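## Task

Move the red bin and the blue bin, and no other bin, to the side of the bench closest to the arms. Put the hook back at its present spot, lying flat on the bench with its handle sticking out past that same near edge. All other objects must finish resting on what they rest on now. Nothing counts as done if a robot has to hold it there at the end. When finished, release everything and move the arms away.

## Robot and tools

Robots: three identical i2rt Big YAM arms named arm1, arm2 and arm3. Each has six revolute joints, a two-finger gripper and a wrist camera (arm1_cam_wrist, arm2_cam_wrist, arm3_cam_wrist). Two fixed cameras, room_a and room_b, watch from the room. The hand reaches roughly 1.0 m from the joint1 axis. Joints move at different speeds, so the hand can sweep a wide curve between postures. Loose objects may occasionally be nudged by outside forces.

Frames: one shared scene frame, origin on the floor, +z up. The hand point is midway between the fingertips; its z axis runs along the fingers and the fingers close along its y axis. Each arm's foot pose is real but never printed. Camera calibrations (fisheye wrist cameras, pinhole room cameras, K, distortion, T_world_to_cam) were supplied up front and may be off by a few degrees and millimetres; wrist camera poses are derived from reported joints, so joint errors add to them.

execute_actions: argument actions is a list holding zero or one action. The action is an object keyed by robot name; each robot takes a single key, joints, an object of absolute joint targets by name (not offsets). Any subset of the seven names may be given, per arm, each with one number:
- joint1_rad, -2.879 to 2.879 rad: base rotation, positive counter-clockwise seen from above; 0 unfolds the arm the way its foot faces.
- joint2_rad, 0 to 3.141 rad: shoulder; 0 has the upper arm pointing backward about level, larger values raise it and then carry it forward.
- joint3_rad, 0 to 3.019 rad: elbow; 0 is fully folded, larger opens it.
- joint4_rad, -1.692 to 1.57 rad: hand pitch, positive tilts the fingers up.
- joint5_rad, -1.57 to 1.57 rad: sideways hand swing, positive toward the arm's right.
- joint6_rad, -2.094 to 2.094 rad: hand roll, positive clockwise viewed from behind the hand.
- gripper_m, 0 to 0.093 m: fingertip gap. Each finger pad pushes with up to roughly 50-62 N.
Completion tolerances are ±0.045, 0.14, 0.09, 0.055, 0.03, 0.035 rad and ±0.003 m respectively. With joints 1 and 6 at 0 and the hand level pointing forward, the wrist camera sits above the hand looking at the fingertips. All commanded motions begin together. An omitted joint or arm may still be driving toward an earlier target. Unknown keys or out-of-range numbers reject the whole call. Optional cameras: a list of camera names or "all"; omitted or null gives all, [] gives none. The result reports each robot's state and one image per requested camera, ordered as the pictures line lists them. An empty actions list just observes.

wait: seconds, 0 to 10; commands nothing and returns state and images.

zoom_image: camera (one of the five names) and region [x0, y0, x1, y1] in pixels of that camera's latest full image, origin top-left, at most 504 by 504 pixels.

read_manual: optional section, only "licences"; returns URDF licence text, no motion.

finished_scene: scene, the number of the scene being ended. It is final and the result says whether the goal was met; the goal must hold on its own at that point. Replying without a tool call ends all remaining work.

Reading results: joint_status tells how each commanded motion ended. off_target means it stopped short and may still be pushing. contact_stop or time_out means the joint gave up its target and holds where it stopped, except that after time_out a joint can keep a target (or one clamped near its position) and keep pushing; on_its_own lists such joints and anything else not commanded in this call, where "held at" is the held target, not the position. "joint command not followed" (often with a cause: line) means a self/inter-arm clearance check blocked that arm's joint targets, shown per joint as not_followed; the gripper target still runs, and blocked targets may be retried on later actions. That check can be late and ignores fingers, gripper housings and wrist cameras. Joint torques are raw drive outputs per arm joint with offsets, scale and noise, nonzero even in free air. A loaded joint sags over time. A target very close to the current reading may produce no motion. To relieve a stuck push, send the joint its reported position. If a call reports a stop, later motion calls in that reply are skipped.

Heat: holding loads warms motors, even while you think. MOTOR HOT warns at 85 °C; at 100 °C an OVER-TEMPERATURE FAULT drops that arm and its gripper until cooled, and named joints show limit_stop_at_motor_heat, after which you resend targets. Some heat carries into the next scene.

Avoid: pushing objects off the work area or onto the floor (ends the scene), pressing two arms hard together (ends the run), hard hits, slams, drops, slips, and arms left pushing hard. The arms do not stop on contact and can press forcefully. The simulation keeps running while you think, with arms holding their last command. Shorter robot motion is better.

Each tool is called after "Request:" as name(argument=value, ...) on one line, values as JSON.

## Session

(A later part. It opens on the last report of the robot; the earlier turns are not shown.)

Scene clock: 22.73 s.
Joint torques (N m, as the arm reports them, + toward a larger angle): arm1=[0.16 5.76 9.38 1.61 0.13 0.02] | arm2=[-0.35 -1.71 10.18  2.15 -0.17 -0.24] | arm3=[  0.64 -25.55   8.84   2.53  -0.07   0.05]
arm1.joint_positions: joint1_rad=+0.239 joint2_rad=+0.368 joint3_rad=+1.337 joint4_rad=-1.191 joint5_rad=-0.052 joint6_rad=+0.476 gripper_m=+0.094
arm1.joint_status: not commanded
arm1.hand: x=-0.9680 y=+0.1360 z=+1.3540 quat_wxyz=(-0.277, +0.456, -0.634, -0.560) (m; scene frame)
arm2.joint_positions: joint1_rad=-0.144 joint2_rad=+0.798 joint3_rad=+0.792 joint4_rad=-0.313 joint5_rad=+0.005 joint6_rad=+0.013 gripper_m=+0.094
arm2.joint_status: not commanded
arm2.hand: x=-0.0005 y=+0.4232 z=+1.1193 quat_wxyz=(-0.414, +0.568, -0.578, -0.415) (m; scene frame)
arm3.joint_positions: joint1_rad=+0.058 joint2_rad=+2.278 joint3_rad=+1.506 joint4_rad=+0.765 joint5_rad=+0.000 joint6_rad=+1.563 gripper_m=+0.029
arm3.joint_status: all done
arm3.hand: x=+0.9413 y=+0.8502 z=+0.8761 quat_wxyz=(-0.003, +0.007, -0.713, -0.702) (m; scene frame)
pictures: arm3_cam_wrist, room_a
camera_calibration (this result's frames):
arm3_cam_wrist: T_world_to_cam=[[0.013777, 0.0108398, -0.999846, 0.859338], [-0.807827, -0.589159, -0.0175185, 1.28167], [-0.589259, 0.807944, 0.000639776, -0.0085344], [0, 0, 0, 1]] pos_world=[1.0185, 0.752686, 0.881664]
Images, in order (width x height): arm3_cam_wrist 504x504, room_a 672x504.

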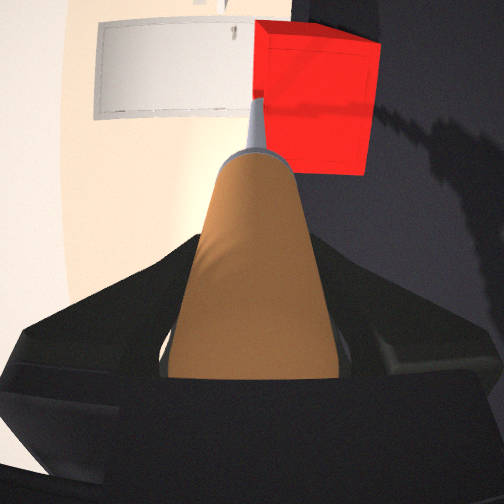

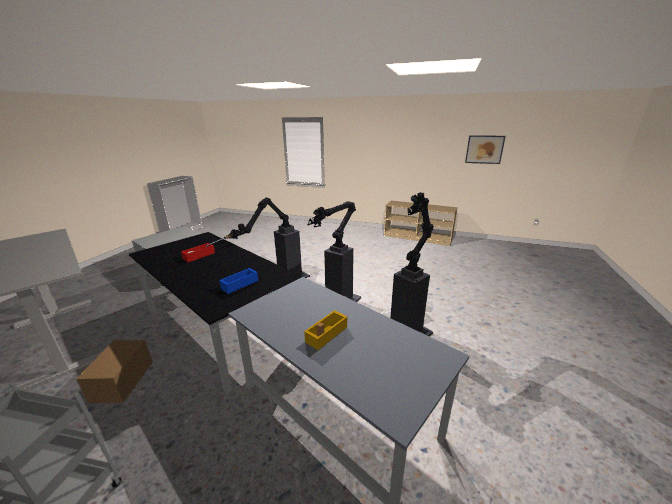

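Working.

Request:
execute_actions(actions=[{"arm3":{"joints":{"joint2_rad":2.085,"joint3_rad":1.21,"joint4_rad":0.94}}}], cameras=[])

Request:
execute_actions(actions=[{"arm3":{"joints":{"joint2_rad":1.965,"joint3_rad":0.95,"joint4_rad":1.078}}}], cameras=[])

Request:
execute_actions(actions=[{"arm3":{"joints":{"joint2_rad":1.865,"joint3_rad":0.71,"joint4_rad":1.21}}}], cameras=["arm3_cam_wrist","room_a","room_b"])

Request:
zoom_image(camera="room_b", region=[350, 160, 470, 250])

Scene clock: 24.10 s.
Joint torques (N m, as the arm reports them, + toward a larger angle): arm1=[0.18 5.74 9.37 1.62 0.13 0.02] | arm2=[-0.29 -1.7  10.22  2.16 -0.17 -0.24] | arm3=[  0.54 -22.82   7.98   2.58   0.03   0.03]
arm1.joint_positions: joint1_rad=+0.239 joint2_rad=+0.368 joint3_rad=+1.337 joint4_rad=-1.191 joint5_rad=-0.052 joint6_rad=+0.476 gripper_m=+0.094
arm1.joint_status: not commanded
arm1.hand: x=-0.9680 y=+0.1360 z=+1.3540 quat_wxyz=(-0.277, +0.456, -0.634, -0.560) (m; scene frame)
arm2.joint_positions: joint1_rad=-0.144 joint2_rad=+0.798 joint3_rad=+0.792 joint4_rad=-0.313 joint5_rad=+0.005 joint6_rad=+0.013 gripper_m=+0.094
arm2.joint_status: not commanded
arm2.hand: x=-0.0005 y=+0.4232 z=+1.1193 quat_wxyz=(-0.414, +0.568, -0.578, -0.415) (m; scene frame)
arm3.joint_positions: joint1_rad=+0.058 joint2_rad=+2.129 joint3_rad=+1.203 joint4_rad=+0.910 joint5_rad=+0.000 joint6_rad=+1.563 gripper_m=+0.029
arm3.joint_status: all done
arm3.hand: x=+0.9416 y=+0.7666 z=+0.8768 quat_wxyz=(-0.003, +0.007, -0.716, -0.698) (m; scene frame)
pictures: none
No camera images: the call's "cameras" was empty. Leave "cameras" out to get every camera's image.

Scene clock: 25.00 s.
Joint torques (N m, as the arm reports them, + toward a larger angle): arm1=[0.21 5.77 9.38 1.61 0.13 0.02] | arm2=[-0.32 -1.65 10.22  2.17 -0.17 -0.25] | arm3=[  0.76 -19.84   6.92   2.62   0.01   0.06]
arm1.joint_positions: joint1_rad=+0.239 joint2_rad=+0.368 joint3_rad=+1.337 joint4_rad=-1.191 joint5_rad=-0.052 joint6_rad=+0.476 gripper_m=+0.094
arm1.joint_status: not commanded
arm1.hand: x=-0.9680 y=+0.1360 z=+1.3540 quat_wxyz=(-0.277, +0.456, -0.634, -0.560) (m; scene frame)
arm2.joint_positions: joint1_rad=-0.144 joint2_rad=+0.798 joint3_rad=+0.792 joint4_rad=-0.313 joint5_rad=+0.005 joint6_rad=+0.013 gripper_m=+0.094
arm2.joint_status: not commanded
arm2.hand: x=-0.0005 y=+0.4232 z=+1.1193 quat_wxyz=(-0.414, +0.568, -0.578, -0.415) (m; scene frame)
arm3.joint_positions: joint1_rad=+0.058 joint2_rad=+2.008 joint3_rad=+0.941 joint4_rad=+1.046 joint5_rad=+0.000 joint6_rad=+1.563 gripper_m=+0.029
arm3.joint_status: all done
arm3.hand: x=+0.9420 y=+0.6849 z=+0.8761 quat_wxyz=(-0.003, +0.007, -0.718, -0.696) (m; scene frame)
pictures: none
No camera images: the call's "cameras" was empty. Leave "cameras" out to get every camera's image.

Scene clock: 25.87 s.
Joint torques (N m, as the arm reports them, + toward a larger angle): arm1=[0.21 5.74 9.38 1.61 0.13 0.01] | arm2=[-0.3  -1.63 10.21  2.12 -0.17 -0.24] | arm3=[  0.76 -16.38   5.98   2.91   0.     0.05]
arm1.joint_positions: joint1_rad=+0.239 joint2_rad=+0.368 joint3_rad=+1.337 joint4_rad=-1.191 joint5_rad=-0.052 joint6_rad=+0.476 gripper_m=+0.094
arm1.joint_status: not commanded
arm1.hand: x=-0.9680 y=+0.1360 z=+1.3540 quat_wxyz=(-0.277, +0.456, -0.634, -0.560) (m; scene frame)
arm2.joint_positions: joint1_rad=-0.144 joint2_rad=+0.798 joint3_rad=+0.792 joint4_rad=-0.313 joint5_rad=+0.005 joint6_rad=+0.013 gripper_m=+0.094
arm2.joint_status: not commanded
arm2.hand: x=-0.0005 y=+0.4232 z=+1.1193 quat_wxyz=(-0.414, +0.568, -0.578, -0.415) (m; scene frame)
arm3.joint_positions: joint1_rad=+0.058 joint2_rad=+1.905 joint3_rad=+0.700 joint4_rad=+1.178 joint5_rad=+0.000 joint6_rad=+1.563 gripper_m=+0.029
arm3.joint_status: all done
arm3.hand: x=+0.9423 y=+0.6039 z=+0.8749 quat_wxyz=(-0.003, +0.006, -0.719, -0.695) (m; scene frame)
pictures: arm3_cam_wrist, room_a, room_b
camera_calibration (this result's frames):
arm3_cam_wrist: T_world_to_cam=[[0.0134777, -0.00861628, -0.999872, 0.872833], [-0.807904, -0.589285, -0.00581197, 1.12727], [-0.58916, 0.807879, -0.0149033, 0.204639], [0, 0, 0, 1]] pos_world=[1.01953, 0.506482, 0.882323]
Images, in order (width x height): arm3_cam_wrist 504x504, room_a 672x504, room_b 672x504.

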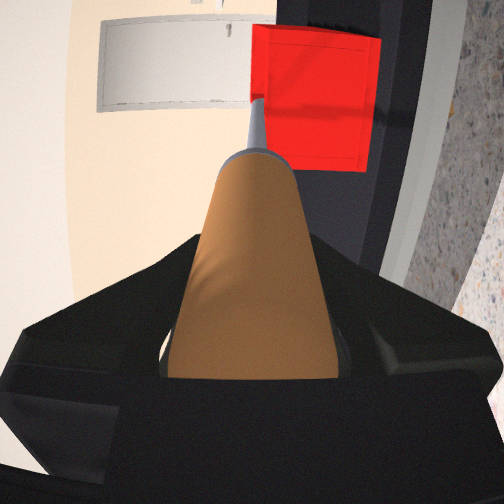

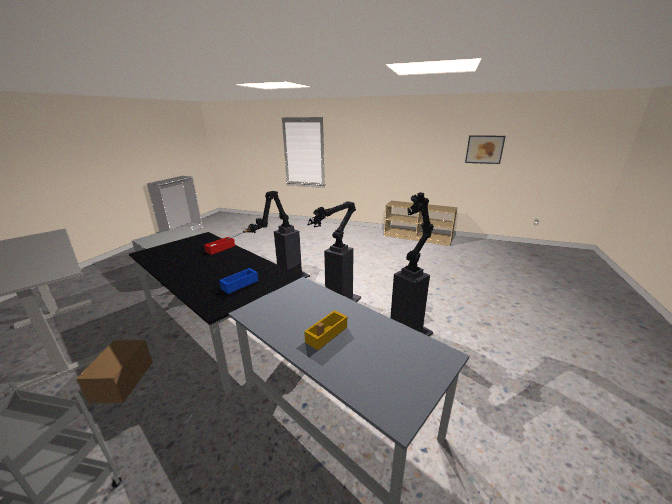

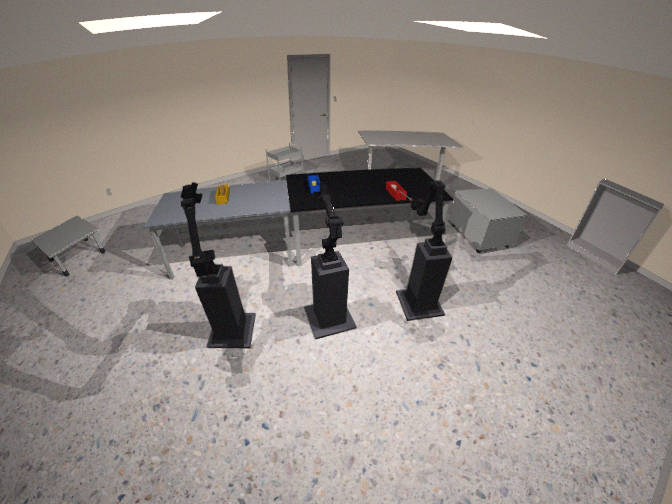

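Region (350, 160, 470, 250) of room_b's 672x504 image, scaled by 4.200, with more detail than that image has; it fills the top 378 rows of this view, and the rest is white.

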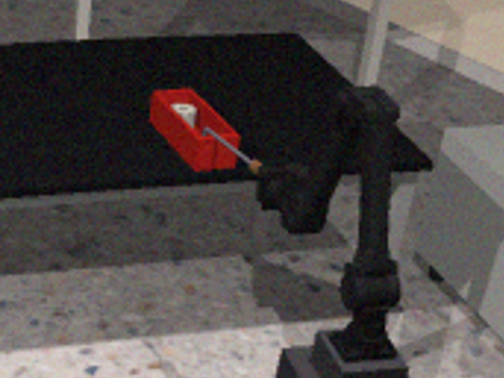

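Request:
execute_actions(actions=[{"arm3":{"joints":{"joint2_rad":1.80,"joint3_rad":0.58,"joint4_rad":1.295}}}], cameras=["arm3_cam_wrist","room_b"])

Request:
zoom_image(camera="room_b", region=[350, 160, 470, 250])

Scene clock: 26.87 s.
Joint torques (N m, as the arm reports them, + toward a larger angle): arm1=[0.19 5.77 9.38 1.63 0.13 0.01] | arm2=[-0.32 -1.76 10.22  2.16 -0.17 -0.24] | arm3=[  0.29 -15.48   5.7    3.09   0.03   0.03]
arm1.joint_positions: joint1_rad=+0.239 joint2_rad=+0.368 joint3_rad=+1.337 joint4_rad=-1.191 joint5_rad=-0.052 joint6_rad=+0.476 gripper_m=+0.094
arm1.joint_status: not commanded
arm1.hand: x=-0.9680 y=+0.1360 z=+1.3540 quat_wxyz=(-0.277, +0.456, -0.634, -0.560) (m; scene frame)
arm2.joint_positions: joint1_rad=-0.144 joint2_rad=+0.798 joint3_rad=+0.792 joint4_rad=-0.313 joint5_rad=+0.005 joint6_rad=+0.013 gripper_m=+0.094
arm2.joint_status: not commanded
arm2.hand: x=-0.0005 y=+0.4232 z=+1.1193 quat_wxyz=(-0.414, +0.568, -0.578, -0.415) (m; scene frame)
arm3.joint_positions: joint1_rad=+0.058 joint2_rad=+1.843 joint3_rad=+0.563 joint4_rad=+1.252 joint5_rad=+0.000 joint6_rad=+1.563 gripper_m=+0.029
arm3.joint_status: all done
arm3.hand: x=+0.9425 y=+0.5554 z=+0.8761 quat_wxyz=(-0.003, +0.006, -0.720, -0.693) (m; scene frame)
pictures: arm3_cam_wrist, room_b
camera_calibration (this result's frames):
arm3_cam_wrist: T_world_to_cam=[[0.0134903, -0.0116678, -0.999841, 0.875302], [-0.807915, -0.589286, -0.004024, 1.09728], [-0.589145, 0.80784, -0.0173763, 0.24616], [0, 0, 0, 1]] pos_world=[1.01972, 0.457966, 0.883855]
Images, in order (width x height): arm3_cam_wrist 504x504, room_b 672x504.

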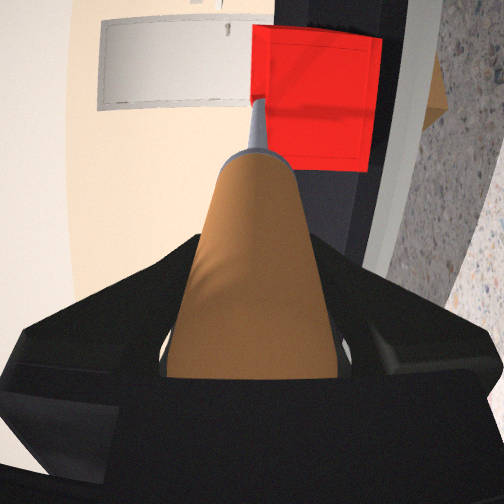

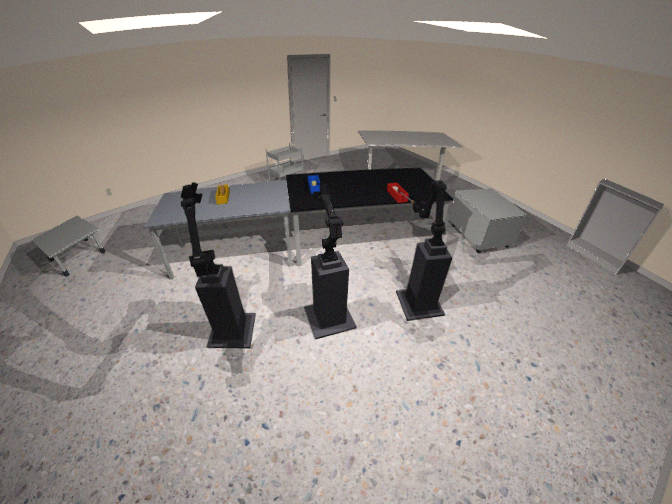

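Region (350, 160, 470, 250) of room_b's 672x504 image, scaled by 4.200, with more detail than that image has; it fills the top 378 rows of this view, and the rest is white.

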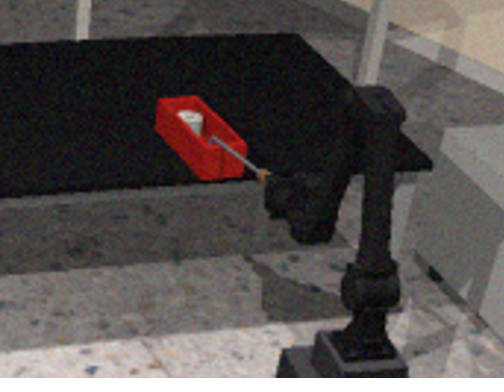

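Request:
execute_actions(actions=[{"arm3":{"joints":{"joint2_rad":1.88,"joint3_rad":0.69,"joint4_rad":1.23}},"arm2":{"joints":{"joint1_rad":0.2}}}], cameras=[])

Request:
execute_actions(actions=[{"arm3":{"joints":{"joint2_rad":1.65,"joint3_rad":0.70,"joint4_rad":1.04}}}], cameras=["arm3_cam_wrist"])

Scene clock: 28.23 s.
Joint torques (N m, as the arm reports them, + toward a larger angle): arm1=[0.18 5.74 9.38 1.63 0.13 0.02] | arm2=[-0.72 -1.75 10.23  2.15 -0.09 -0.24] | arm3=[  0.66 -13.89   8.03   2.2    0.     0.07]
arm1.joint_positions: joint1_rad=+0.239 joint2_rad=+0.368 joint3_rad=+1.337 joint4_rad=-1.191 joint5_rad=-0.052 joint6_rad=+0.476 gripper_m=+0.094
arm1.joint_status: not commanded
arm1.hand: x=-0.9680 y=+0.1360 z=+1.3540 quat_wxyz=(-0.277, +0.456, -0.634, -0.560) (m; scene frame)
arm2.joint_positions: joint1_rad=+0.200 joint2_rad=+0.798 joint3_rad=+0.792 joint4_rad=-0.313 joint5_rad=+0.003 joint6_rad=+0.012 gripper_m=+0.094
arm2.joint_status: all done
arm2.hand: x=-0.1430 y=+0.3990 z=+1.1192 quat_wxyz=(-0.336, +0.659, -0.471, -0.480) (m; scene frame)
arm3.joint_positions: joint1_rad=+0.058 joint2_rad=+1.879 joint3_rad=+0.651 joint4_rad=+1.206 joint5_rad=+0.000 joint6_rad=+1.563 gripper_m=+0.029
arm3.joint_status: all done
arm3.hand: x=+0.9424 y=+0.5868 z=+0.8778 quat_wxyz=(-0.003, +0.006, -0.718, -0.696) (m; scene frame)
pictures: none
No camera images: the call's "cameras" was empty. Leave "cameras" out to get every camera's image.

Scene clock: 29.33 s.
Joint torques (N m, as the arm reports them, + toward a larger angle): arm1=[0.18 5.76 9.37 1.62 0.14 0.02] | arm2=[-0.7  -1.76 10.2   2.16 -0.09 -0.24] | arm3=[  0.2  -14.44  10.2    2.72   0.     0.05]
arm1.joint_positions: joint1_rad=+0.239 joint2_rad=+0.368 joint3_rad=+1.337 joint4_rad=-1.191 joint5_rad=-0.052 joint6_rad=+0.476 gripper_m=+0.094
arm1.joint_status: not commanded
arm1.hand: x=-0.9680 y=+0.1360 z=+1.3540 quat_wxyz=(-0.277, +0.456, -0.634, -0.560) (m; scene frame)
arm2.joint_positions: joint1_rad=+0.200 joint2_rad=+0.798 joint3_rad=+0.792 joint4_rad=-0.313 joint5_rad=+0.003 joint6_rad=+0.012 gripper_m=+0.094
arm2.joint_status: not commanded
arm2.hand: x=-0.1430 y=+0.3990 z=+1.1192 quat_wxyz=(-0.336, +0.659, -0.471, -0.480) (m; scene frame)
arm3.joint_positions: joint1_rad=+0.058 joint2_rad=+1.679 joint3_rad=+0.659 joint4_rad=+1.016 joint5_rad=+0.000 joint6_rad=+1.563 gripper_m=+0.029
arm3.joint_status: all done
arm3.hand: x=+0.9420 y=+0.5877 z=+0.9451 quat_wxyz=(-0.003, +0.006, -0.712, -0.702) (m; scene frame)
pictures: arm3_cam_wrist
camera_calibration (this result's frames):
arm3_cam_wrist: T_world_to_cam=[[0.0133876, 0.0127451, -0.999829, 0.930361], [-0.807831, -0.58913, -0.0183266, 1.12955], [-0.589263, 0.807938, 0.00240886, 0.202232], [0, 0, 0, 1]] pos_world=[1.01919, 0.490201, 0.950416]
Images, in order (width x height): arm3_cam_wrist 504x504.

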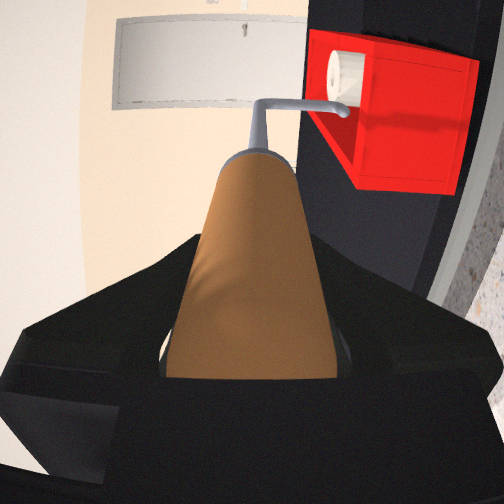

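Request:
execute_actions(actions=[{"arm3":{"joints":{"joint2_rad":1.48,"joint4_rad":0.88}}}], cameras=[])

Request:
execute_actions(actions=[{"arm3":{"joints":{"joint1_rad":0.722,"joint2_rad":2.0,"joint3_rad":1.6,"joint4_rad":0.5,"joint5_rad":0.35,"joint6_rad":0}}}], cameras=[])

Request:
execute_actions(actions=[{"arm3":{"joints":{"joint2_rad":2.5,"joint3_rad":2.06,"joint4_rad":0.52,"joint5_rad":0.666}}}], cameras=["arm3_cam_wrist","room_a","room_b"])

Scene clock: 31.93 s.
Joint torques (N m, as the arm reports them, + toward a larger angle): arm1=[0.19 5.75 9.37 1.61 0.13 0.01] | arm2=[-0.68 -1.69 10.21  2.14 -0.1  -0.23] | arm3=[  0.63 -12.29  11.42   2.73  -0.05   0.04]
arm1.joint_positions: joint1_rad=+0.239 joint2_rad=+0.368 joint3_rad=+1.337 joint4_rad=-1.191 joint5_rad=-0.052 joint6_rad=+0.476 gripper_m=+0.094
arm1.joint_status: not commanded
arm1.hand: x=-0.9680 y=+0.1360 z=+1.3540 quat_wxyz=(-0.277, +0.456, -0.634, -0.560) (m; scene frame)
arm2.joint_positions: joint1_rad=+0.200 joint2_rad=+0.798 joint3_rad=+0.792 joint4_rad=-0.313 joint5_rad=+0.003 joint6_rad=+0.012 gripper_m=+0.094
arm2.joint_status: not commanded
arm2.hand: x=-0.1430 y=+0.3990 z=+1.1192 quat_wxyz=(-0.336, +0.659, -0.471, -0.480) (m; scene frame)
arm3.joint_positions: joint1_rad=+0.058 joint2_rad=+1.505 joint3_rad=+0.659 joint4_rad=+0.855 joint5_rad=+0.000 joint6_rad=+1.563 gripper_m=+0.029
arm3.joint_status: all done
arm3.hand: x=+0.9417 y=+0.5760 z=+1.0012 quat_wxyz=(-0.003, +0.006, -0.707, -0.707) (m; scene frame)
pictures: none
No camera images: the call's "cameras" was empty. Leave "cameras" out to get every camera's image.

Scene clock: 34.07 s.
Joint torques (N m, as the arm reports them, + toward a larger angle): arm1=[0.18 5.77 9.37 1.62 0.13 0.02] | arm2=[-0.71 -1.6  10.21  2.15 -0.09 -0.24] | arm3=[  0.89 -22.79  14.08   2.56  -0.04  -0.04]
arm1.joint_positions: joint1_rad=+0.239 joint2_rad=+0.368 joint3_rad=+1.337 joint4_rad=-1.191 joint5_rad=-0.052 joint6_rad=+0.476 gripper_m=+0.094
arm1.joint_status: not commanded
arm1.hand: x=-0.9680 y=+0.1360 z=+1.3540 quat_wxyz=(-0.277, +0.456, -0.634, -0.560) (m; scene frame)
arm2.joint_positions: joint1_rad=+0.200 joint2_rad=+0.798 joint3_rad=+0.792 joint4_rad=-0.313 joint5_rad=+0.003 joint6_rad=+0.012 gripper_m=+0.094
arm2.joint_status: not commanded
arm2.hand: x=-0.1430 y=+0.3990 z=+1.1192 quat_wxyz=(-0.336, +0.659, -0.471, -0.480) (m; scene frame)
arm3.joint_positions: joint1_rad=+0.715 joint2_rad=+2.032 joint3_rad=+1.552 joint4_rad=+0.473 joint5_rad=+0.351 joint6_rad=+0.016 gripper_m=+0.029
arm3.joint_status: all done
arm3.hand: x=+0.4837 y=+0.7005 z=+1.0299 quat_wxyz=(-0.410, +0.574, -0.424, -0.569) (m; scene frame)
pictures: none
No camera images: the call's "cameras" was empty. Leave "cameras" out to get every camera's image.

Scene clock: 35.50 s.
Joint torques (N m, as the arm reports them, + toward a larger angle): arm1=[0.18 5.74 9.37 1.62 0.13 0.01] | arm2=[-0.7  -1.69 10.2   2.15 -0.09 -0.23] | arm3=[  1.06 -26.65  14.53   2.26  -0.01   0.11]
arm1.joint_positions: joint1_rad=+0.239 joint2_rad=+0.368 joint3_rad=+1.337 joint4_rad=-1.191 joint5_rad=-0.052 joint6_rad=+0.476 gripper_m=+0.094
arm1.joint_status: not commanded
arm1.hand: x=-0.9680 y=+0.1360 z=+1.3540 quat_wxyz=(-0.277, +0.456, -0.634, -0.560) (m; scene frame)
arm2.joint_positions: joint1_rad=+0.200 joint2_rad=+0.798 joint3_rad=+0.792 joint4_rad=-0.313 joint5_rad=+0.003 joint6_rad=+0.012 gripper_m=+0.094
arm2.joint_status: not commanded
arm2.hand: x=-0.1430 y=+0.3990 z=+1.1192 quat_wxyz=(-0.336, +0.659, -0.471, -0.480) (m; scene frame)
arm3.joint_positions: joint1_rad=+0.719 joint2_rad=+2.519 joint3_rad=+2.003 joint4_rad=+0.496 joint5_rad=+0.666 joint6_rad=-0.004 gripper_m=+0.029
arm3.joint_status: all done
arm3.hand: x=+0.4665 y=+0.7933 z=+0.8710 quat_wxyz=(-0.500, +0.511, -0.501, -0.488) (m; scene frame)
pictures: arm3_cam_wrist, room_a, room_b
camera_calibration (this result's frames):
arm3_cam_wrist: T_world_to_cam=[[0.999448, 0.0256298, 0.0211477, -0.49947], [0.032346, -0.604762, -0.795749, 1.16279], [-0.00760554, 0.795994, -0.605257, 0.0235113], [0, 0, 0, 1]] pos_world=[0.461761, 0.697297, 0.950081]
Images, in order (width x height): arm3_cam_wrist 504x504, room_a 672x504, room_b 672x504.

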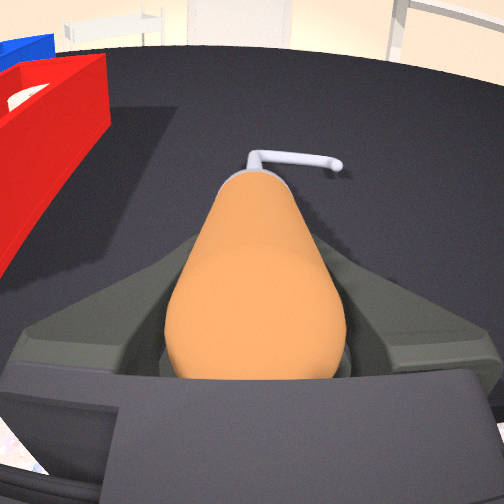

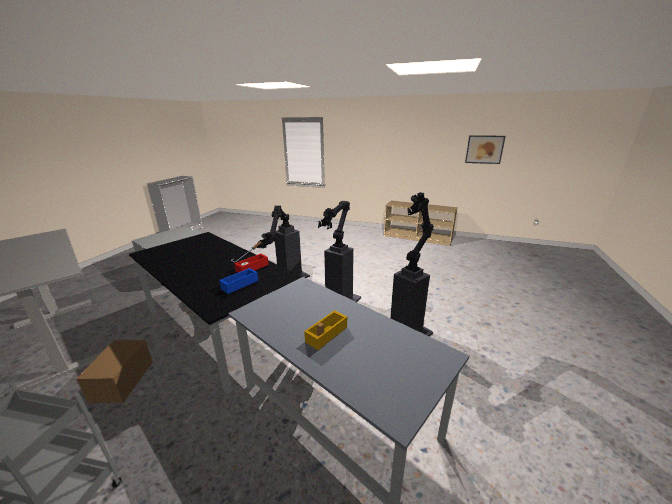

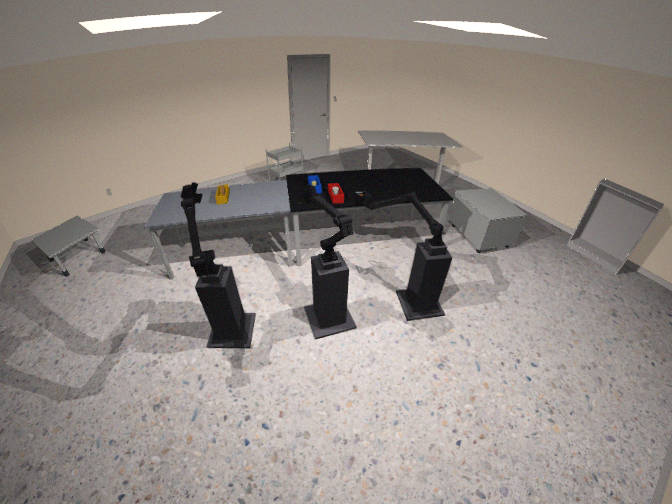

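Request:
execute_actions(actions=[{"arm3":{"joints":{"joint2_rad":2.64,"joint4_rad":0.64}}}], cameras=["arm3_cam_wrist","room_b","arm2_cam_wrist"])

Request:
zoom_image(camera="room_b", region=[280, 160, 410, 240])

Scene clock: 36.73 s.
Joint torques (N m, as the arm reports them, + toward a larger angle): arm1=[0.21 5.76 9.37 1.63 0.13 0.02] | arm2=[-0.67 -1.73 10.21  2.14 -0.09 -0.23] | arm3=[  0.32 -23.52  13.08   2.08  -0.03   0.17]
arm1.joint_positions: joint1_rad=+0.239 joint2_rad=+0.368 joint3_rad=+1.337 joint4_rad=-1.191 joint5_rad=-0.052 joint6_rad=+0.476 gripper_m=+0.094
arm1.joint_status: not commanded
arm1.hand: x=-0.9680 y=+0.1360 z=+1.3540 quat_wxyz=(-0.277, +0.456, -0.634, -0.560) (m; scene frame)
arm2.joint_positions: joint1_rad=+0.200 joint2_rad=+0.798 joint3_rad=+0.792 joint4_rad=-0.313 joint5_rad=+0.003 joint6_rad=+0.012 gripper_m=+0.094
arm2.joint_status: not commanded
arm2.hand: x=-0.1430 y=+0.3990 z=+1.1192 quat_wxyz=(-0.336, +0.659, -0.471, -0.480) (m; scene frame)
arm3.joint_positions: joint1_rad=+0.719 joint2_rad=+2.608 joint3_rad=+2.016 joint4_rad=+0.628 joint5_rad=+0.666 joint6_rad=-0.007 gripper_m=+0.029
arm3.joint_status: all done
arm3.hand: x=+0.4680 y=+0.7914 z=+0.8265 quat_wxyz=(-0.503, +0.493, -0.498, -0.507) (m; scene frame)
pictures: arm2_cam_wrist, arm3_cam_wrist, room_b
camera_calibration (this result's frames):
arm2_cam_wrist: T_world_to_cam=[[0.940247, 0.339949, -0.0192338, 0.0242192], [0.265532, -0.767437, -0.583552, 0.998724], [-0.213138, 0.543576, -0.811848, 0.78123], [0, 0, 0, 1]] pos_world=[-0.121455, 0.333567, 1.21751]
arm3_cam_wrist: T_world_to_cam=[[0.999629, 0.0257, -0.00903169, -0.475113], [0.00720855, -0.569293, -0.822103, 1.13163], [-0.0262698, 0.821733, -0.569267, -0.0431917], [0, 0, 0, 1]] pos_world=[0.465644, 0.691933, 0.90144]
Images, in order (width x height): arm2_cam_wrist 504x504, arm3_cam_wrist 504x504, room_b 672x504.

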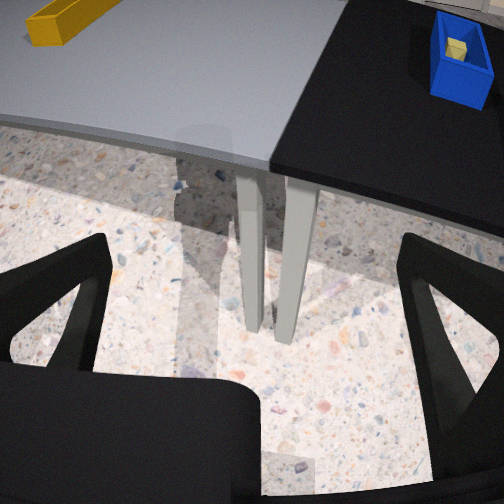

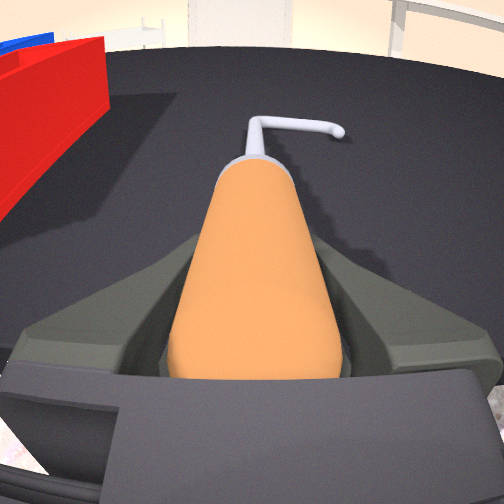

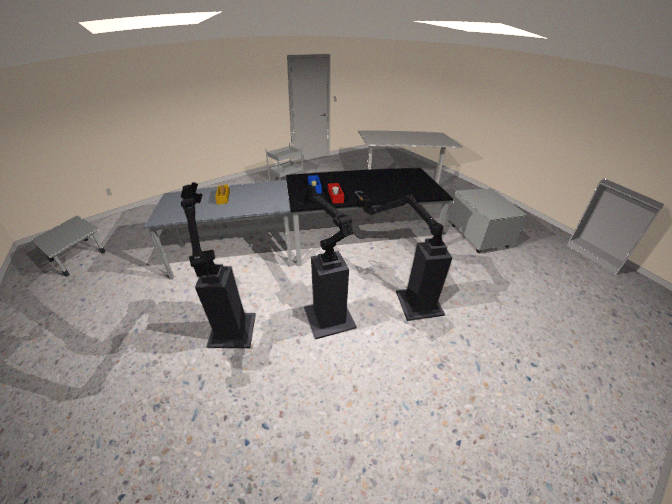

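Region (280, 160, 410, 240) of room_b's 672x504 image, scaled by 3.877, with more detail than that image has; it fills the top 310 rows of this view, and the rest is white.

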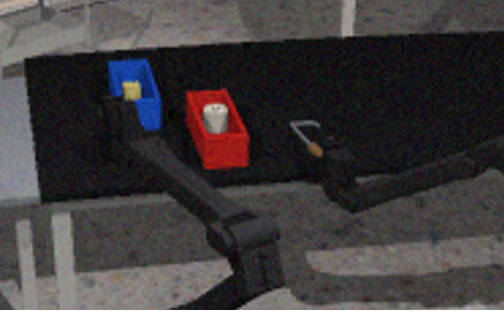

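Request:
execute_actions(actions=[{"arm3":{"joints":{"joint2_rad":2.705,"joint4_rad":0.67}},"arm2":{"joints":{"joint1_rad":-0.2,"joint2_rad":1.3,"joint3_rad":1.3}}}], cameras=["arm3_cam_wrist","arm2_cam_wrist"])

Scene clock: 38.37 s.
Joint torques (N m, as the arm reports them, + toward a larger angle): arm1=[0.19 5.74 9.37 1.62 0.13 0.01] | arm2=[-0.14 -8.86 14.09  2.06 -0.04 -0.23] | arm3=[  1.13 -22.5   12.28   1.62   0.06   0.15]
arm1.joint_positions: joint1_rad=+0.239 joint2_rad=+0.368 joint3_rad=+1.337 joint4_rad=-1.191 joint5_rad=-0.052 joint6_rad=+0.476 gripper_m=+0.094
arm1.joint_status: not commanded
arm1.hand: x=-0.9680 y=+0.1360 z=+1.3540 quat_wxyz=(-0.277, +0.456, -0.634, -0.560) (m; scene frame)
arm2.joint_positions: joint1_rad=-0.207 joint2_rad=+1.309 joint3_rad=+1.245 joint4_rad=-0.311 joint5_rad=+0.002 joint6_rad=+0.012 gripper_m=+0.094
arm2.joint_status: all done
arm2.hand: x=+0.0369 y=+0.5995 z=+1.1495 quat_wxyz=(-0.409, +0.561, -0.606, -0.387) (m; scene frame)
arm3.joint_positions: joint1_rad=+0.719 joint2_rad=+2.661 joint3_rad=+2.022 joint4_rad=+0.662 joint5_rad=+0.665 joint6_rad=-0.008 gripper_m=+0.029
arm3.joint_status: all done
arm3.hand: x=+0.4703 y=+0.7882 z=+0.7902 quat_wxyz=(-0.502, +0.497, -0.498, -0.503) (m; scene frame)
pictures: arm2_cam_wrist, arm3_cam_wrist
camera_calibration (this result's frames):
arm2_cam_wrist: T_world_to_cam=[[0.998022, -0.0596162, -0.0199542, 0.0257381], [-0.0609804, -0.840839, -0.537839, 1.12604], [0.0152856, 0.537992, -0.842811, 0.765699], [0, 0, 0, 1]] pos_world=[0.0312753, 0.536417, 1.25148]
arm3_cam_wrist: T_world_to_cam=[[0.999651, 0.0264116, -0.000370488, -0.485093], [0.0149527, -0.577393, -0.816329, 1.09817], [-0.0217745, 0.816039, -0.577587, -0.052214], [0, 0, 0, 1]] pos_world=[0.467367, 0.689494, 0.866127]
Images, in order (width x height): arm2_cam_wrist 504x504, arm3_cam_wrist 504x504.

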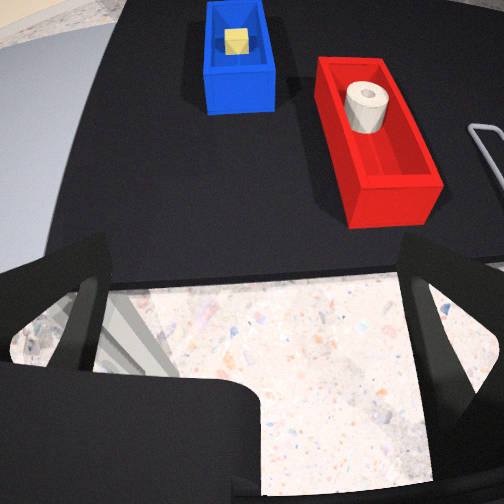

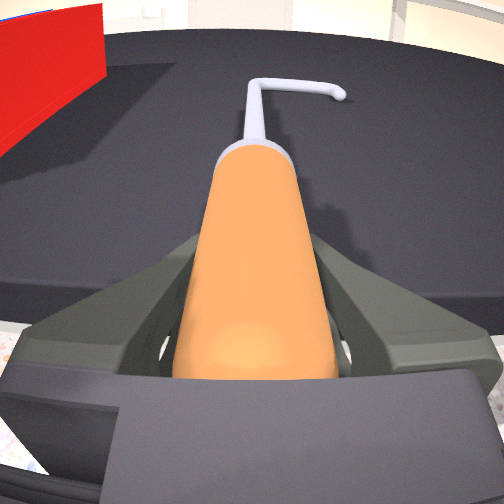

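Request:
execute_actions(actions=[{"arm3":{"joints":{"joint2_rad":2.725}}}], cameras=[])

Request:
execute_actions(actions=[{"arm3":{"joints":{"gripper_m":0.093}}}], cameras=["arm3_cam_wrist"])

Scene clock: 39.43 s.
Joint torques (N m, as the arm reports them, + toward a larger angle): arm1=[0.19 5.74 9.37 1.62 0.13 0.02] | arm2=[-0.1  -8.87 14.07  2.04 -0.04 -0.22] | arm3=[  0.16 -21.64  12.06   1.82   0.08   0.13]
arm1.joint_positions: joint1_rad=+0.239 joint2_rad=+0.368 joint3_rad=+1.337 joint4_rad=-1.191 joint5_rad=-0.052 joint6_rad=+0.476 gripper_m=+0.094
arm1.joint_status: not commanded
arm1.hand: x=-0.9680 y=+0.1360 z=+1.3540 quat_wxyz=(-0.277, +0.456, -0.634, -0.560) (m; scene frame)
arm2.joint_positions: joint1_rad=-0.207 joint2_rad=+1.309 joint3_rad=+1.245 joint4_rad=-0.311 joint5_rad=+0.002 joint6_rad=+0.012 gripper_m=+0.094
arm2.joint_status: not commanded
arm2.hand: x=+0.0369 y=+0.5995 z=+1.1495 quat_wxyz=(-0.409, +0.561, -0.606, -0.387) (m; scene frame)
arm3.joint_positions: joint1_rad=+0.719 joint2_rad=+2.667 joint3_rad=+2.022 joint4_rad=+0.662 joint5_rad=+0.664 joint6_rad=-0.008 gripper_m=+0.029
arm3.joint_status: all done
arm3.hand: x=+0.4707 y=+0.7875 z=+0.7842 quat_wxyz=(-0.502, +0.500, -0.498, -0.500) (m; scene frame)
pictures: none
No camera images: the call's "cameras" was empty. Leave "cameras" out to get every camera's image.

Scene clock: 40.13 s.
Joint torques (N m, as the arm reports them, + toward a larger angle): arm1=[0.2  5.74 9.37 1.62 0.13 0.02] | arm2=[-0.09 -8.79 14.08  2.06 -0.05 -0.23] | arm3=[  0.31 -22.    12.33   1.79   0.05   0.14]
arm1.joint_positions: joint1_rad=+0.239 joint2_rad=+0.368 joint3_rad=+1.337 joint4_rad=-1.191 joint5_rad=-0.052 joint6_rad=+0.476 gripper_m=+0.094
arm1.joint_status: not commanded
arm1.hand: x=-0.9680 y=+0.1360 z=+1.3540 quat_wxyz=(-0.277, +0.456, -0.634, -0.560) (m; scene frame)
arm2.joint_positions: joint1_rad=-0.207 joint2_rad=+1.309 joint3_rad=+1.245 joint4_rad=-0.311 joint5_rad=+0.002 joint6_rad=+0.012 gripper_m=+0.094
arm2.joint_status: not commanded
arm2.hand: x=+0.0369 y=+0.5995 z=+1.1495 quat_wxyz=(-0.409, +0.561, -0.606, -0.387) (m; scene frame)
arm3.joint_positions: joint1_rad=+0.719 joint2_rad=+2.667 joint3_rad=+2.022 joint4_rad=+0.662 joint5_rad=+0.664 joint6_rad=-0.008 gripper_m=+0.093
arm3.joint_status: all done
arm3.hand: x=+0.4707 y=+0.7875 z=+0.7842 quat_wxyz=(-0.502, +0.500, -0.498, -0.500) (m; scene frame)
pictures: arm3_cam_wrist
camera_calibration (this result's frames):
arm3_cam_wrist: T_world_to_cam=[[0.999623, 0.0271899, 0.00372494, -0.489264], [0.0188544, -0.581779, -0.813128, 1.09195], [-0.0199417, 0.812892, -0.582072, -0.0500345], [0, 0, 0, 1]] pos_world=[0.467494, 0.689248, 0.860593]
Images, in order (width x height): arm3_cam_wrist 504x504.

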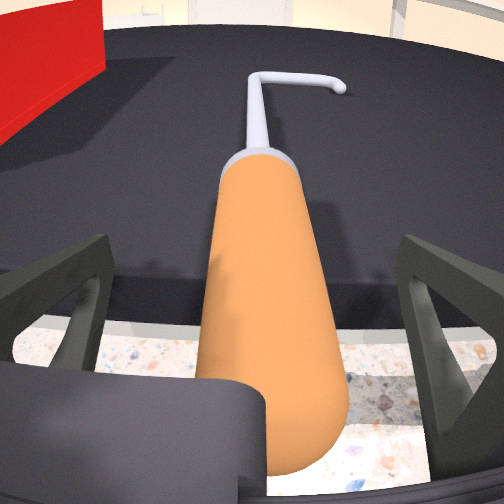

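Request:
execute_actions(actions=[{"arm3":{"joints":{"joint2_rad":2.4,"joint4_rad":0.45}}}], cameras=[])

Request:
execute_actions(actions=[{"arm3":{"joints":{"joint1_rad":-0.1,"joint2_rad":1.2,"joint3_rad":1.0,"joint4_rad":0.2}},"arm2":{"joints":{"joint1_rad":-0.55,"joint2_rad":1.9,"joint3_rad":1.7,"joint4_rad":0.3,"joint5_rad":-0.66,"joint6_rad":0}}}], cameras=[])

Request:
execute_actions(actions=[{"arm2":{"joints":{"joint1_rad":-0.80,"joint2_rad":2.5,"joint3_rad":2.08,"joint4_rad":0.48}}}], cameras=["arm2_cam_wrist","room_b"])

Scene clock: 42.23 s.
Joint torques (N m, as the arm reports them, + toward a larger angle): arm1=[0.17 5.76 9.37 1.62 0.13 0.02] | arm2=[-0.09 -8.81 14.07  2.05 -0.05 -0.22] | arm3=[  0.45 -21.04  11.15   1.24  -0.01   0.17]
arm1.joint_positions: joint1_rad=+0.239 joint2_rad=+0.368 joint3_rad=+1.337 joint4_rad=-1.191 joint5_rad=-0.052 joint6_rad=+0.476 gripper_m=+0.094
arm1.joint_status: not commanded
arm1.hand: x=-0.9680 y=+0.1360 z=+1.3540 quat_wxyz=(-0.277, +0.456, -0.634, -0.560) (m; scene frame)
arm2.joint_positions: joint1_rad=-0.207 joint2_rad=+1.309 joint3_rad=+1.245 joint4_rad=-0.311 joint5_rad=+0.002 joint6_rad=+0.012 gripper_m=+0.094
arm2.joint_status: not commanded
arm2.hand: x=+0.0369 y=+0.5995 z=+1.1495 quat_wxyz=(-0.409, +0.561, -0.606, -0.387) (m; scene frame)
arm3.joint_positions: joint1_rad=+0.719 joint2_rad=+2.350 joint3_rad=+2.055 joint4_rad=+0.456 joint5_rad=+0.664 joint6_rad=-0.008 gripper_m=+0.093
arm3.joint_status: all done
arm3.hand: x=+0.4663 y=+0.7930 z=+1.0419 quat_wxyz=(-0.507, +0.448, -0.491, -0.549) (m; scene frame)
pictures: none
No camera images: the call's "cameras" was empty. Leave "cameras" out to get every camera's image.

Scene clock: 43.90 s.
Joint torques (N m, as the arm reports them, + toward a larger angle): arm1=[0.18 5.73 9.37 1.62 0.13 0.02] | arm2=[ -1.23 -16.1   12.72   2.07  -0.17  -0.22] | arm3=[ 0.27 -7.1  11.35  1.64 -0.14  0.18]
arm1.joint_positions: joint1_rad=+0.239 joint2_rad=+0.368 joint3_rad=+1.337 joint4_rad=-1.191 joint5_rad=-0.052 joint6_rad=+0.476 gripper_m=+0.094
arm1.joint_status: not commanded
arm1.hand: x=-0.9680 y=+0.1360 z=+1.3540 quat_wxyz=(-0.277, +0.456, -0.634, -0.560) (m; scene frame)
arm2.joint_positions: joint1_rad=-0.547 joint2_rad=+1.911 joint3_rad=+1.654 joint4_rad=+0.285 joint5_rad=-0.656 joint6_rad=+0.011 gripper_m=+0.094
arm2.joint_status: all done
arm2.hand: x=+0.2139 y=+0.7705 z=+1.1243 quat_wxyz=(-0.441, +0.554, -0.427, -0.563) (m; scene frame)
arm3.joint_positions: joint1_rad=-0.104 joint2_rad=+1.184 joint3_rad=+0.995 joint4_rad=+0.203 joint5_rad=+0.669 joint6_rad=-0.007 gripper_m=+0.093
arm3.joint_status: all done
arm3.hand: x=+1.1308 y=+0.5168 z=+1.2117 quat_wxyz=(-0.663, +0.259, -0.655, -0.255) (m; scene frame)
pictures: none
No camera images: the call's "cameras" was empty. Leave "cameras" out to get every camera's image.

Scene clock: 45.73 s.
Joint torques (N m, as the arm reports them, + toward a larger angle): arm1=[0.21 5.75 9.37 1.63 0.13 0.02] | arm2=[ -1.42 -20.99  11.73   1.75  -0.02  -0.22] | arm3=[ 0.16 -7.63 11.48  1.42 -0.13  0.19]
arm1.joint_positions: joint1_rad=+0.239 joint2_rad=+0.368 joint3_rad=+1.337 joint4_rad=-1.191 joint5_rad=-0.052 joint6_rad=+0.476 gripper_m=+0.094
arm1.joint_status: not commanded
arm1.hand: x=-0.9680 y=+0.1360 z=+1.3540 quat_wxyz=(-0.277, +0.456, -0.634, -0.560) (m; scene frame)
arm2.joint_positions: joint1_rad=-0.797 joint2_rad=+2.502 joint3_rad=+2.042 joint4_rad=+0.471 joint5_rad=-0.659 joint6_rad=+0.011 gripper_m=+0.094
arm2.joint_status: all done
arm2.hand: x=+0.4742 y=+0.7941 z=+0.8854 quat_wxyz=(-0.500, +0.498, -0.497, -0.504) (m; scene frame)
arm3.joint_positions: joint1_rad=-0.104 joint2_rad=+1.184 joint3_rad=+0.995 joint4_rad=+0.203 joint5_rad=+0.669 joint6_rad=-0.007 gripper_m=+0.093
arm3.joint_status: not commanded
arm3.hand: x=+1.1308 y=+0.5168 z=+1.2117 quat_wxyz=(-0.663, +0.259, -0.655, -0.255) (m; scene frame)
pictures: arm2_cam_wrist, room_b
camera_calibration (this result's frames):
arm2_cam_wrist: T_world_to_cam=[[0.999791, 0.0183366, -0.00908291, -0.476699], [0.00324657, -0.58039, -0.814332, 1.18186], [-0.0202037, 0.814132, -0.580328, -0.00309837], [0, 0, 0, 1]] pos_world=[0.4727, 0.697201, 0.956296]
Images, in order (width x height): arm2_cam_wrist 504x504, room_b 672x504.

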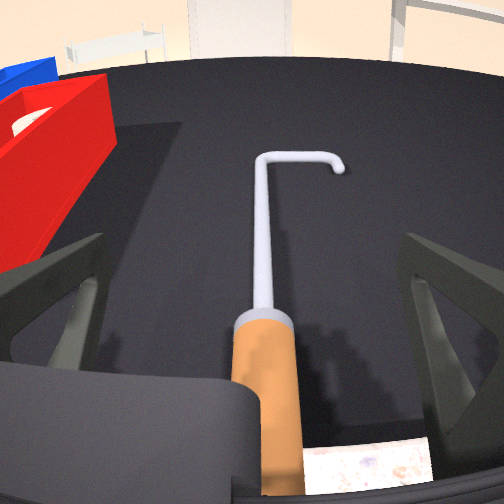

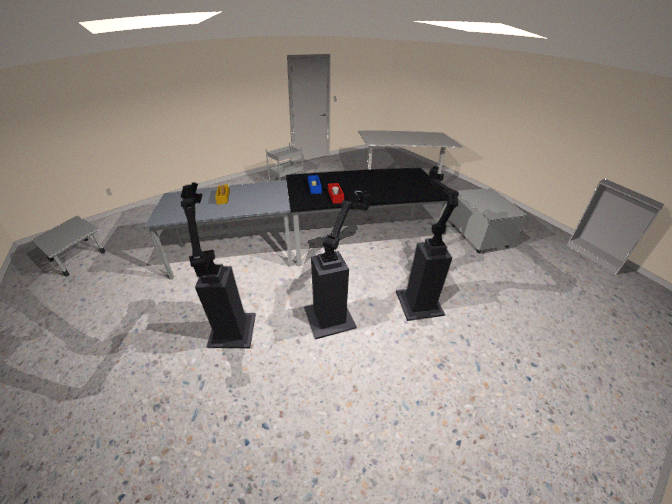

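Request:
execute_actions(actions=[{"arm2":{"joints":{"joint2_rad":2.64,"joint4_rad":0.60}}}], cameras=["arm2_cam_wrist"])

Scene clock: 46.77 s.
Joint torques (N m, as the arm reports them, + toward a larger angle): arm1=[0.19 5.76 9.37 1.63 0.13 0.02] | arm2=[ -0.53 -20.93  10.25   1.32   0.03   0.  ] | arm3=[-0.46 -8.37 11.36  1.48 -0.12  0.16]
arm1.joint_positions: joint1_rad=+0.239 joint2_rad=+0.368 joint3_rad=+1.337 joint4_rad=-1.191 joint5_rad=-0.052 joint6_rad=+0.476 gripper_m=+0.094
arm1.joint_status: not commanded
arm1.hand: x=-0.9680 y=+0.1360 z=+1.3540 quat_wxyz=(-0.277, +0.456, -0.634, -0.560) (m; scene frame)
arm2.joint_positions: joint1_rad=-0.798 joint2_rad=+2.643 joint3_rad=+2.051 joint4_rad=+0.607 joint5_rad=-0.660 joint6_rad=-0.006 gripper_m=+0.094
arm2.joint_status: all done
arm2.hand: x=+0.4723 y=+0.7901 z=+0.7928 quat_wxyz=(-0.506, +0.502, -0.492, -0.500) (m; scene frame)
arm3.joint_positions: joint1_rad=-0.104 joint2_rad=+1.184 joint3_rad=+0.995 joint4_rad=+0.203 joint5_rad=+0.669 joint6_rad=-0.007 gripper_m=+0.093
arm3.joint_status: not commanded
arm3.hand: x=+1.1308 y=+0.5168 z=+1.2117 quat_wxyz=(-0.663, +0.259, -0.655, -0.255) (m; scene frame)
pictures: arm2_cam_wrist
camera_calibration (this result's frames):
arm2_cam_wrist: T_world_to_cam=[[0.999789, 0.0177602, 0.0103239, -0.490474], [0.018688, -0.577631, -0.816084, 1.09601], [-0.00853042, 0.816105, -0.577841, -0.0626148], [0, 0, 0, 1]] pos_world=[0.469354, 0.692903, 0.863321]
Images, in order (width x height): arm2_cam_wrist 504x504.

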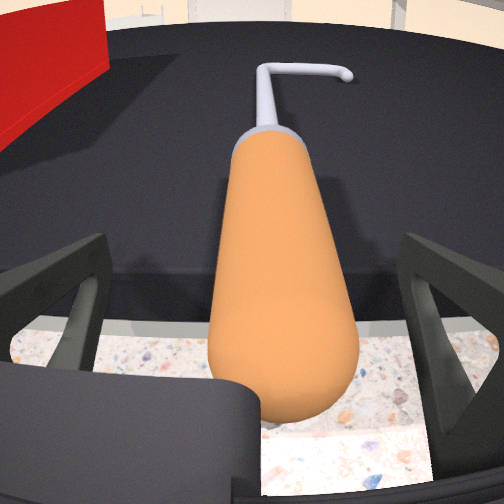

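Request:
execute_actions(actions=[{"arm2":{"joints":{"joint1_rad":-0.81,"gripper_m":0.045}}}], cameras=["arm2_cam_wrist","room_a"])

Request:
zoom_image(camera="room_a", region=[220, 230, 300, 280])

Scene clock: 47.90 s.
Joint torques (N m, as the arm reports them, + toward a larger angle): arm1=[0.18 5.74 9.38 1.62 0.13 0.02] | arm2=[ -1.22 -20.82  10.28   1.24   0.02   0.  ] | arm3=[ 0.01 -8.79 11.44  1.53 -0.09  0.13]
arm1.joint_positions: joint1_rad=+0.239 joint2_rad=+0.368 joint3_rad=+1.337 joint4_rad=-1.191 joint5_rad=-0.052 joint6_rad=+0.476 gripper_m=+0.094
arm1.joint_status: not commanded
arm1.hand: x=-0.9680 y=+0.1360 z=+1.3540 quat_wxyz=(-0.277, +0.456, -0.634, -0.560) (m; scene frame)
arm2.joint_positions: joint1_rad=-0.805 joint2_rad=+2.643 joint3_rad=+2.051 joint4_rad=+0.607 joint5_rad=-0.660 joint6_rad=-0.006 gripper_m=+0.045
arm2.joint_status: all done
arm2.hand: x=+0.4777 y=+0.7868 z=+0.7928 quat_wxyz=(-0.508, +0.500, -0.493, -0.499) (m; scene frame)
arm3.joint_positions: joint1_rad=-0.104 joint2_rad=+1.184 joint3_rad=+0.995 joint4_rad=+0.203 joint5_rad=+0.669 joint6_rad=-0.007 gripper_m=+0.093
arm3.joint_status: not commanded
arm3.hand: x=+1.1308 y=+0.5168 z=+1.2117 quat_wxyz=(-0.663, +0.259, -0.655, -0.255) (m; scene frame)
pictures: arm2_cam_wrist, room_a
camera_calibration (this result's frames):
arm2_cam_wrist: T_world_to_cam=[[0.999887, 0.0108947, 0.0103157, -0.490454], [0.0147145, -0.57774, -0.816088, 1.09601], [-0.00293125, 0.816148, -0.577835, -0.062608], [0, 0, 0, 1]] pos_world=[0.474088, 0.689649, 0.863322]
Images, in order (width x height): arm2_cam_wrist 504x504, room_a 672x504.

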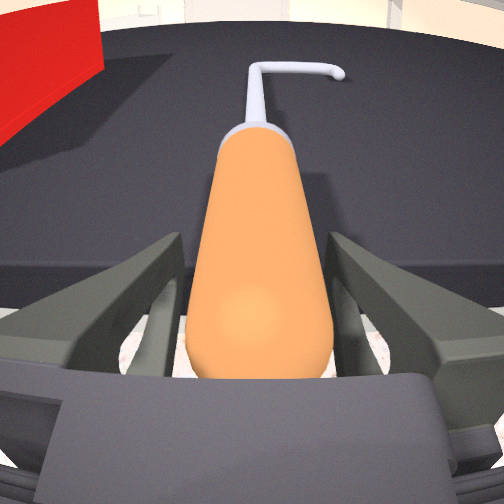

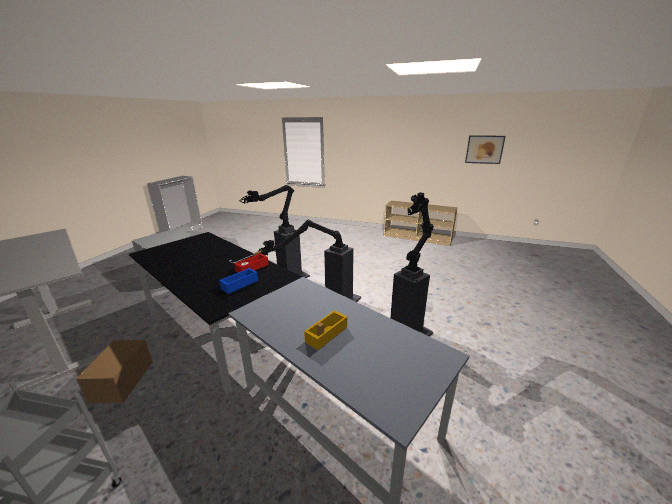

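Region (220, 230, 300, 280) of room_a's 672x504 image, scaled by 6.300, with more detail than that image has; it fills the top 315 rows of this view, and the rest is white.

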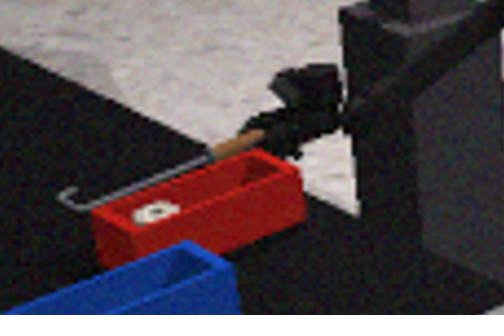

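Request:
execute_actions(actions=[{"arm2":{"joints":{"joint1_rad":-0.785,"joint2_rad":2.675,"joint3_rad":2.185,"joint4_rad":0.545,"joint5_rad":-0.645,"gripper_m":0.055}}}], cameras=["arm2_cam_wrist"])

Scene clock: 48.90 s.
Joint torques (N m, as the arm reports them, + toward a larger angle): arm1=[0.18 5.78 9.37 1.62 0.13 0.02] | arm2=[  2.11 -20.72  14.28   1.15   0.72  -0.01] | arm3=[ 1.22 -8.53 11.35  1.4  -0.14  0.16]
arm1.joint_positions: joint1_rad=+0.239 joint2_rad=+0.368 joint3_rad=+1.337 joint4_rad=-1.191 joint5_rad=-0.052 joint6_rad=+0.476 gripper_m=+0.094
arm1.joint_status: not commanded
arm1.hand: x=-0.9680 y=+0.1360 z=+1.3540 quat_wxyz=(-0.277, +0.456, -0.634, -0.560) (m; scene frame)
arm2.joint_positions: joint1_rad=-0.814 joint2_rad=+2.672 joint3_rad=+2.109 joint4_rad=+0.553 joint5_rad=-0.663 joint6_rad=-0.005 gripper_m=+0.055
arm2.joint_status: all done
arm2.hand: x=+0.4903 y=+0.7898 z=+0.7867 quat_wxyz=(-0.501, +0.499, -0.504, -0.496) (m; scene frame)
arm3.joint_positions: joint1_rad=-0.104 joint2_rad=+1.184 joint3_rad=+0.995 joint4_rad=+0.203 joint5_rad=+0.669 joint6_rad=-0.007 gripper_m=+0.093
arm3.joint_status: not commanded
arm3.hand: x=+1.1308 y=+0.5168 z=+1.2117 quat_wxyz=(-0.663, +0.259, -0.655, -0.255) (m; scene frame)
pictures: arm2_cam_wrist
camera_calibration (this result's frames):
arm2_cam_wrist: T_world_to_cam=[[0.999975, 0.00445754, -0.00547128, -0.48556], [-0.00176154, -0.593077, -0.805143, 1.10414], [-0.00683385, 0.805133, -0.593055, -0.0459521], [0, 0, 0, 1]] pos_world=[0.487179, 0.694003, 0.859083]
Images, in order (width x height): arm2_cam_wrist 504x504.

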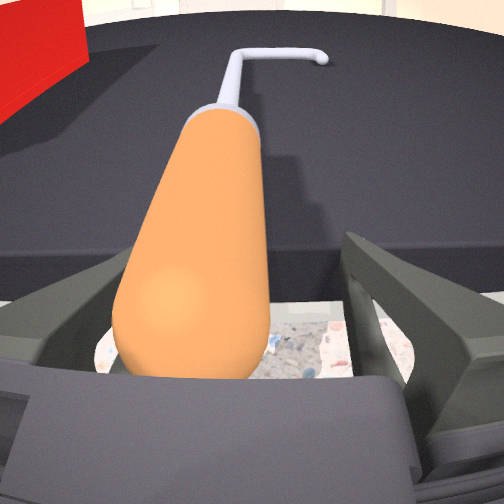

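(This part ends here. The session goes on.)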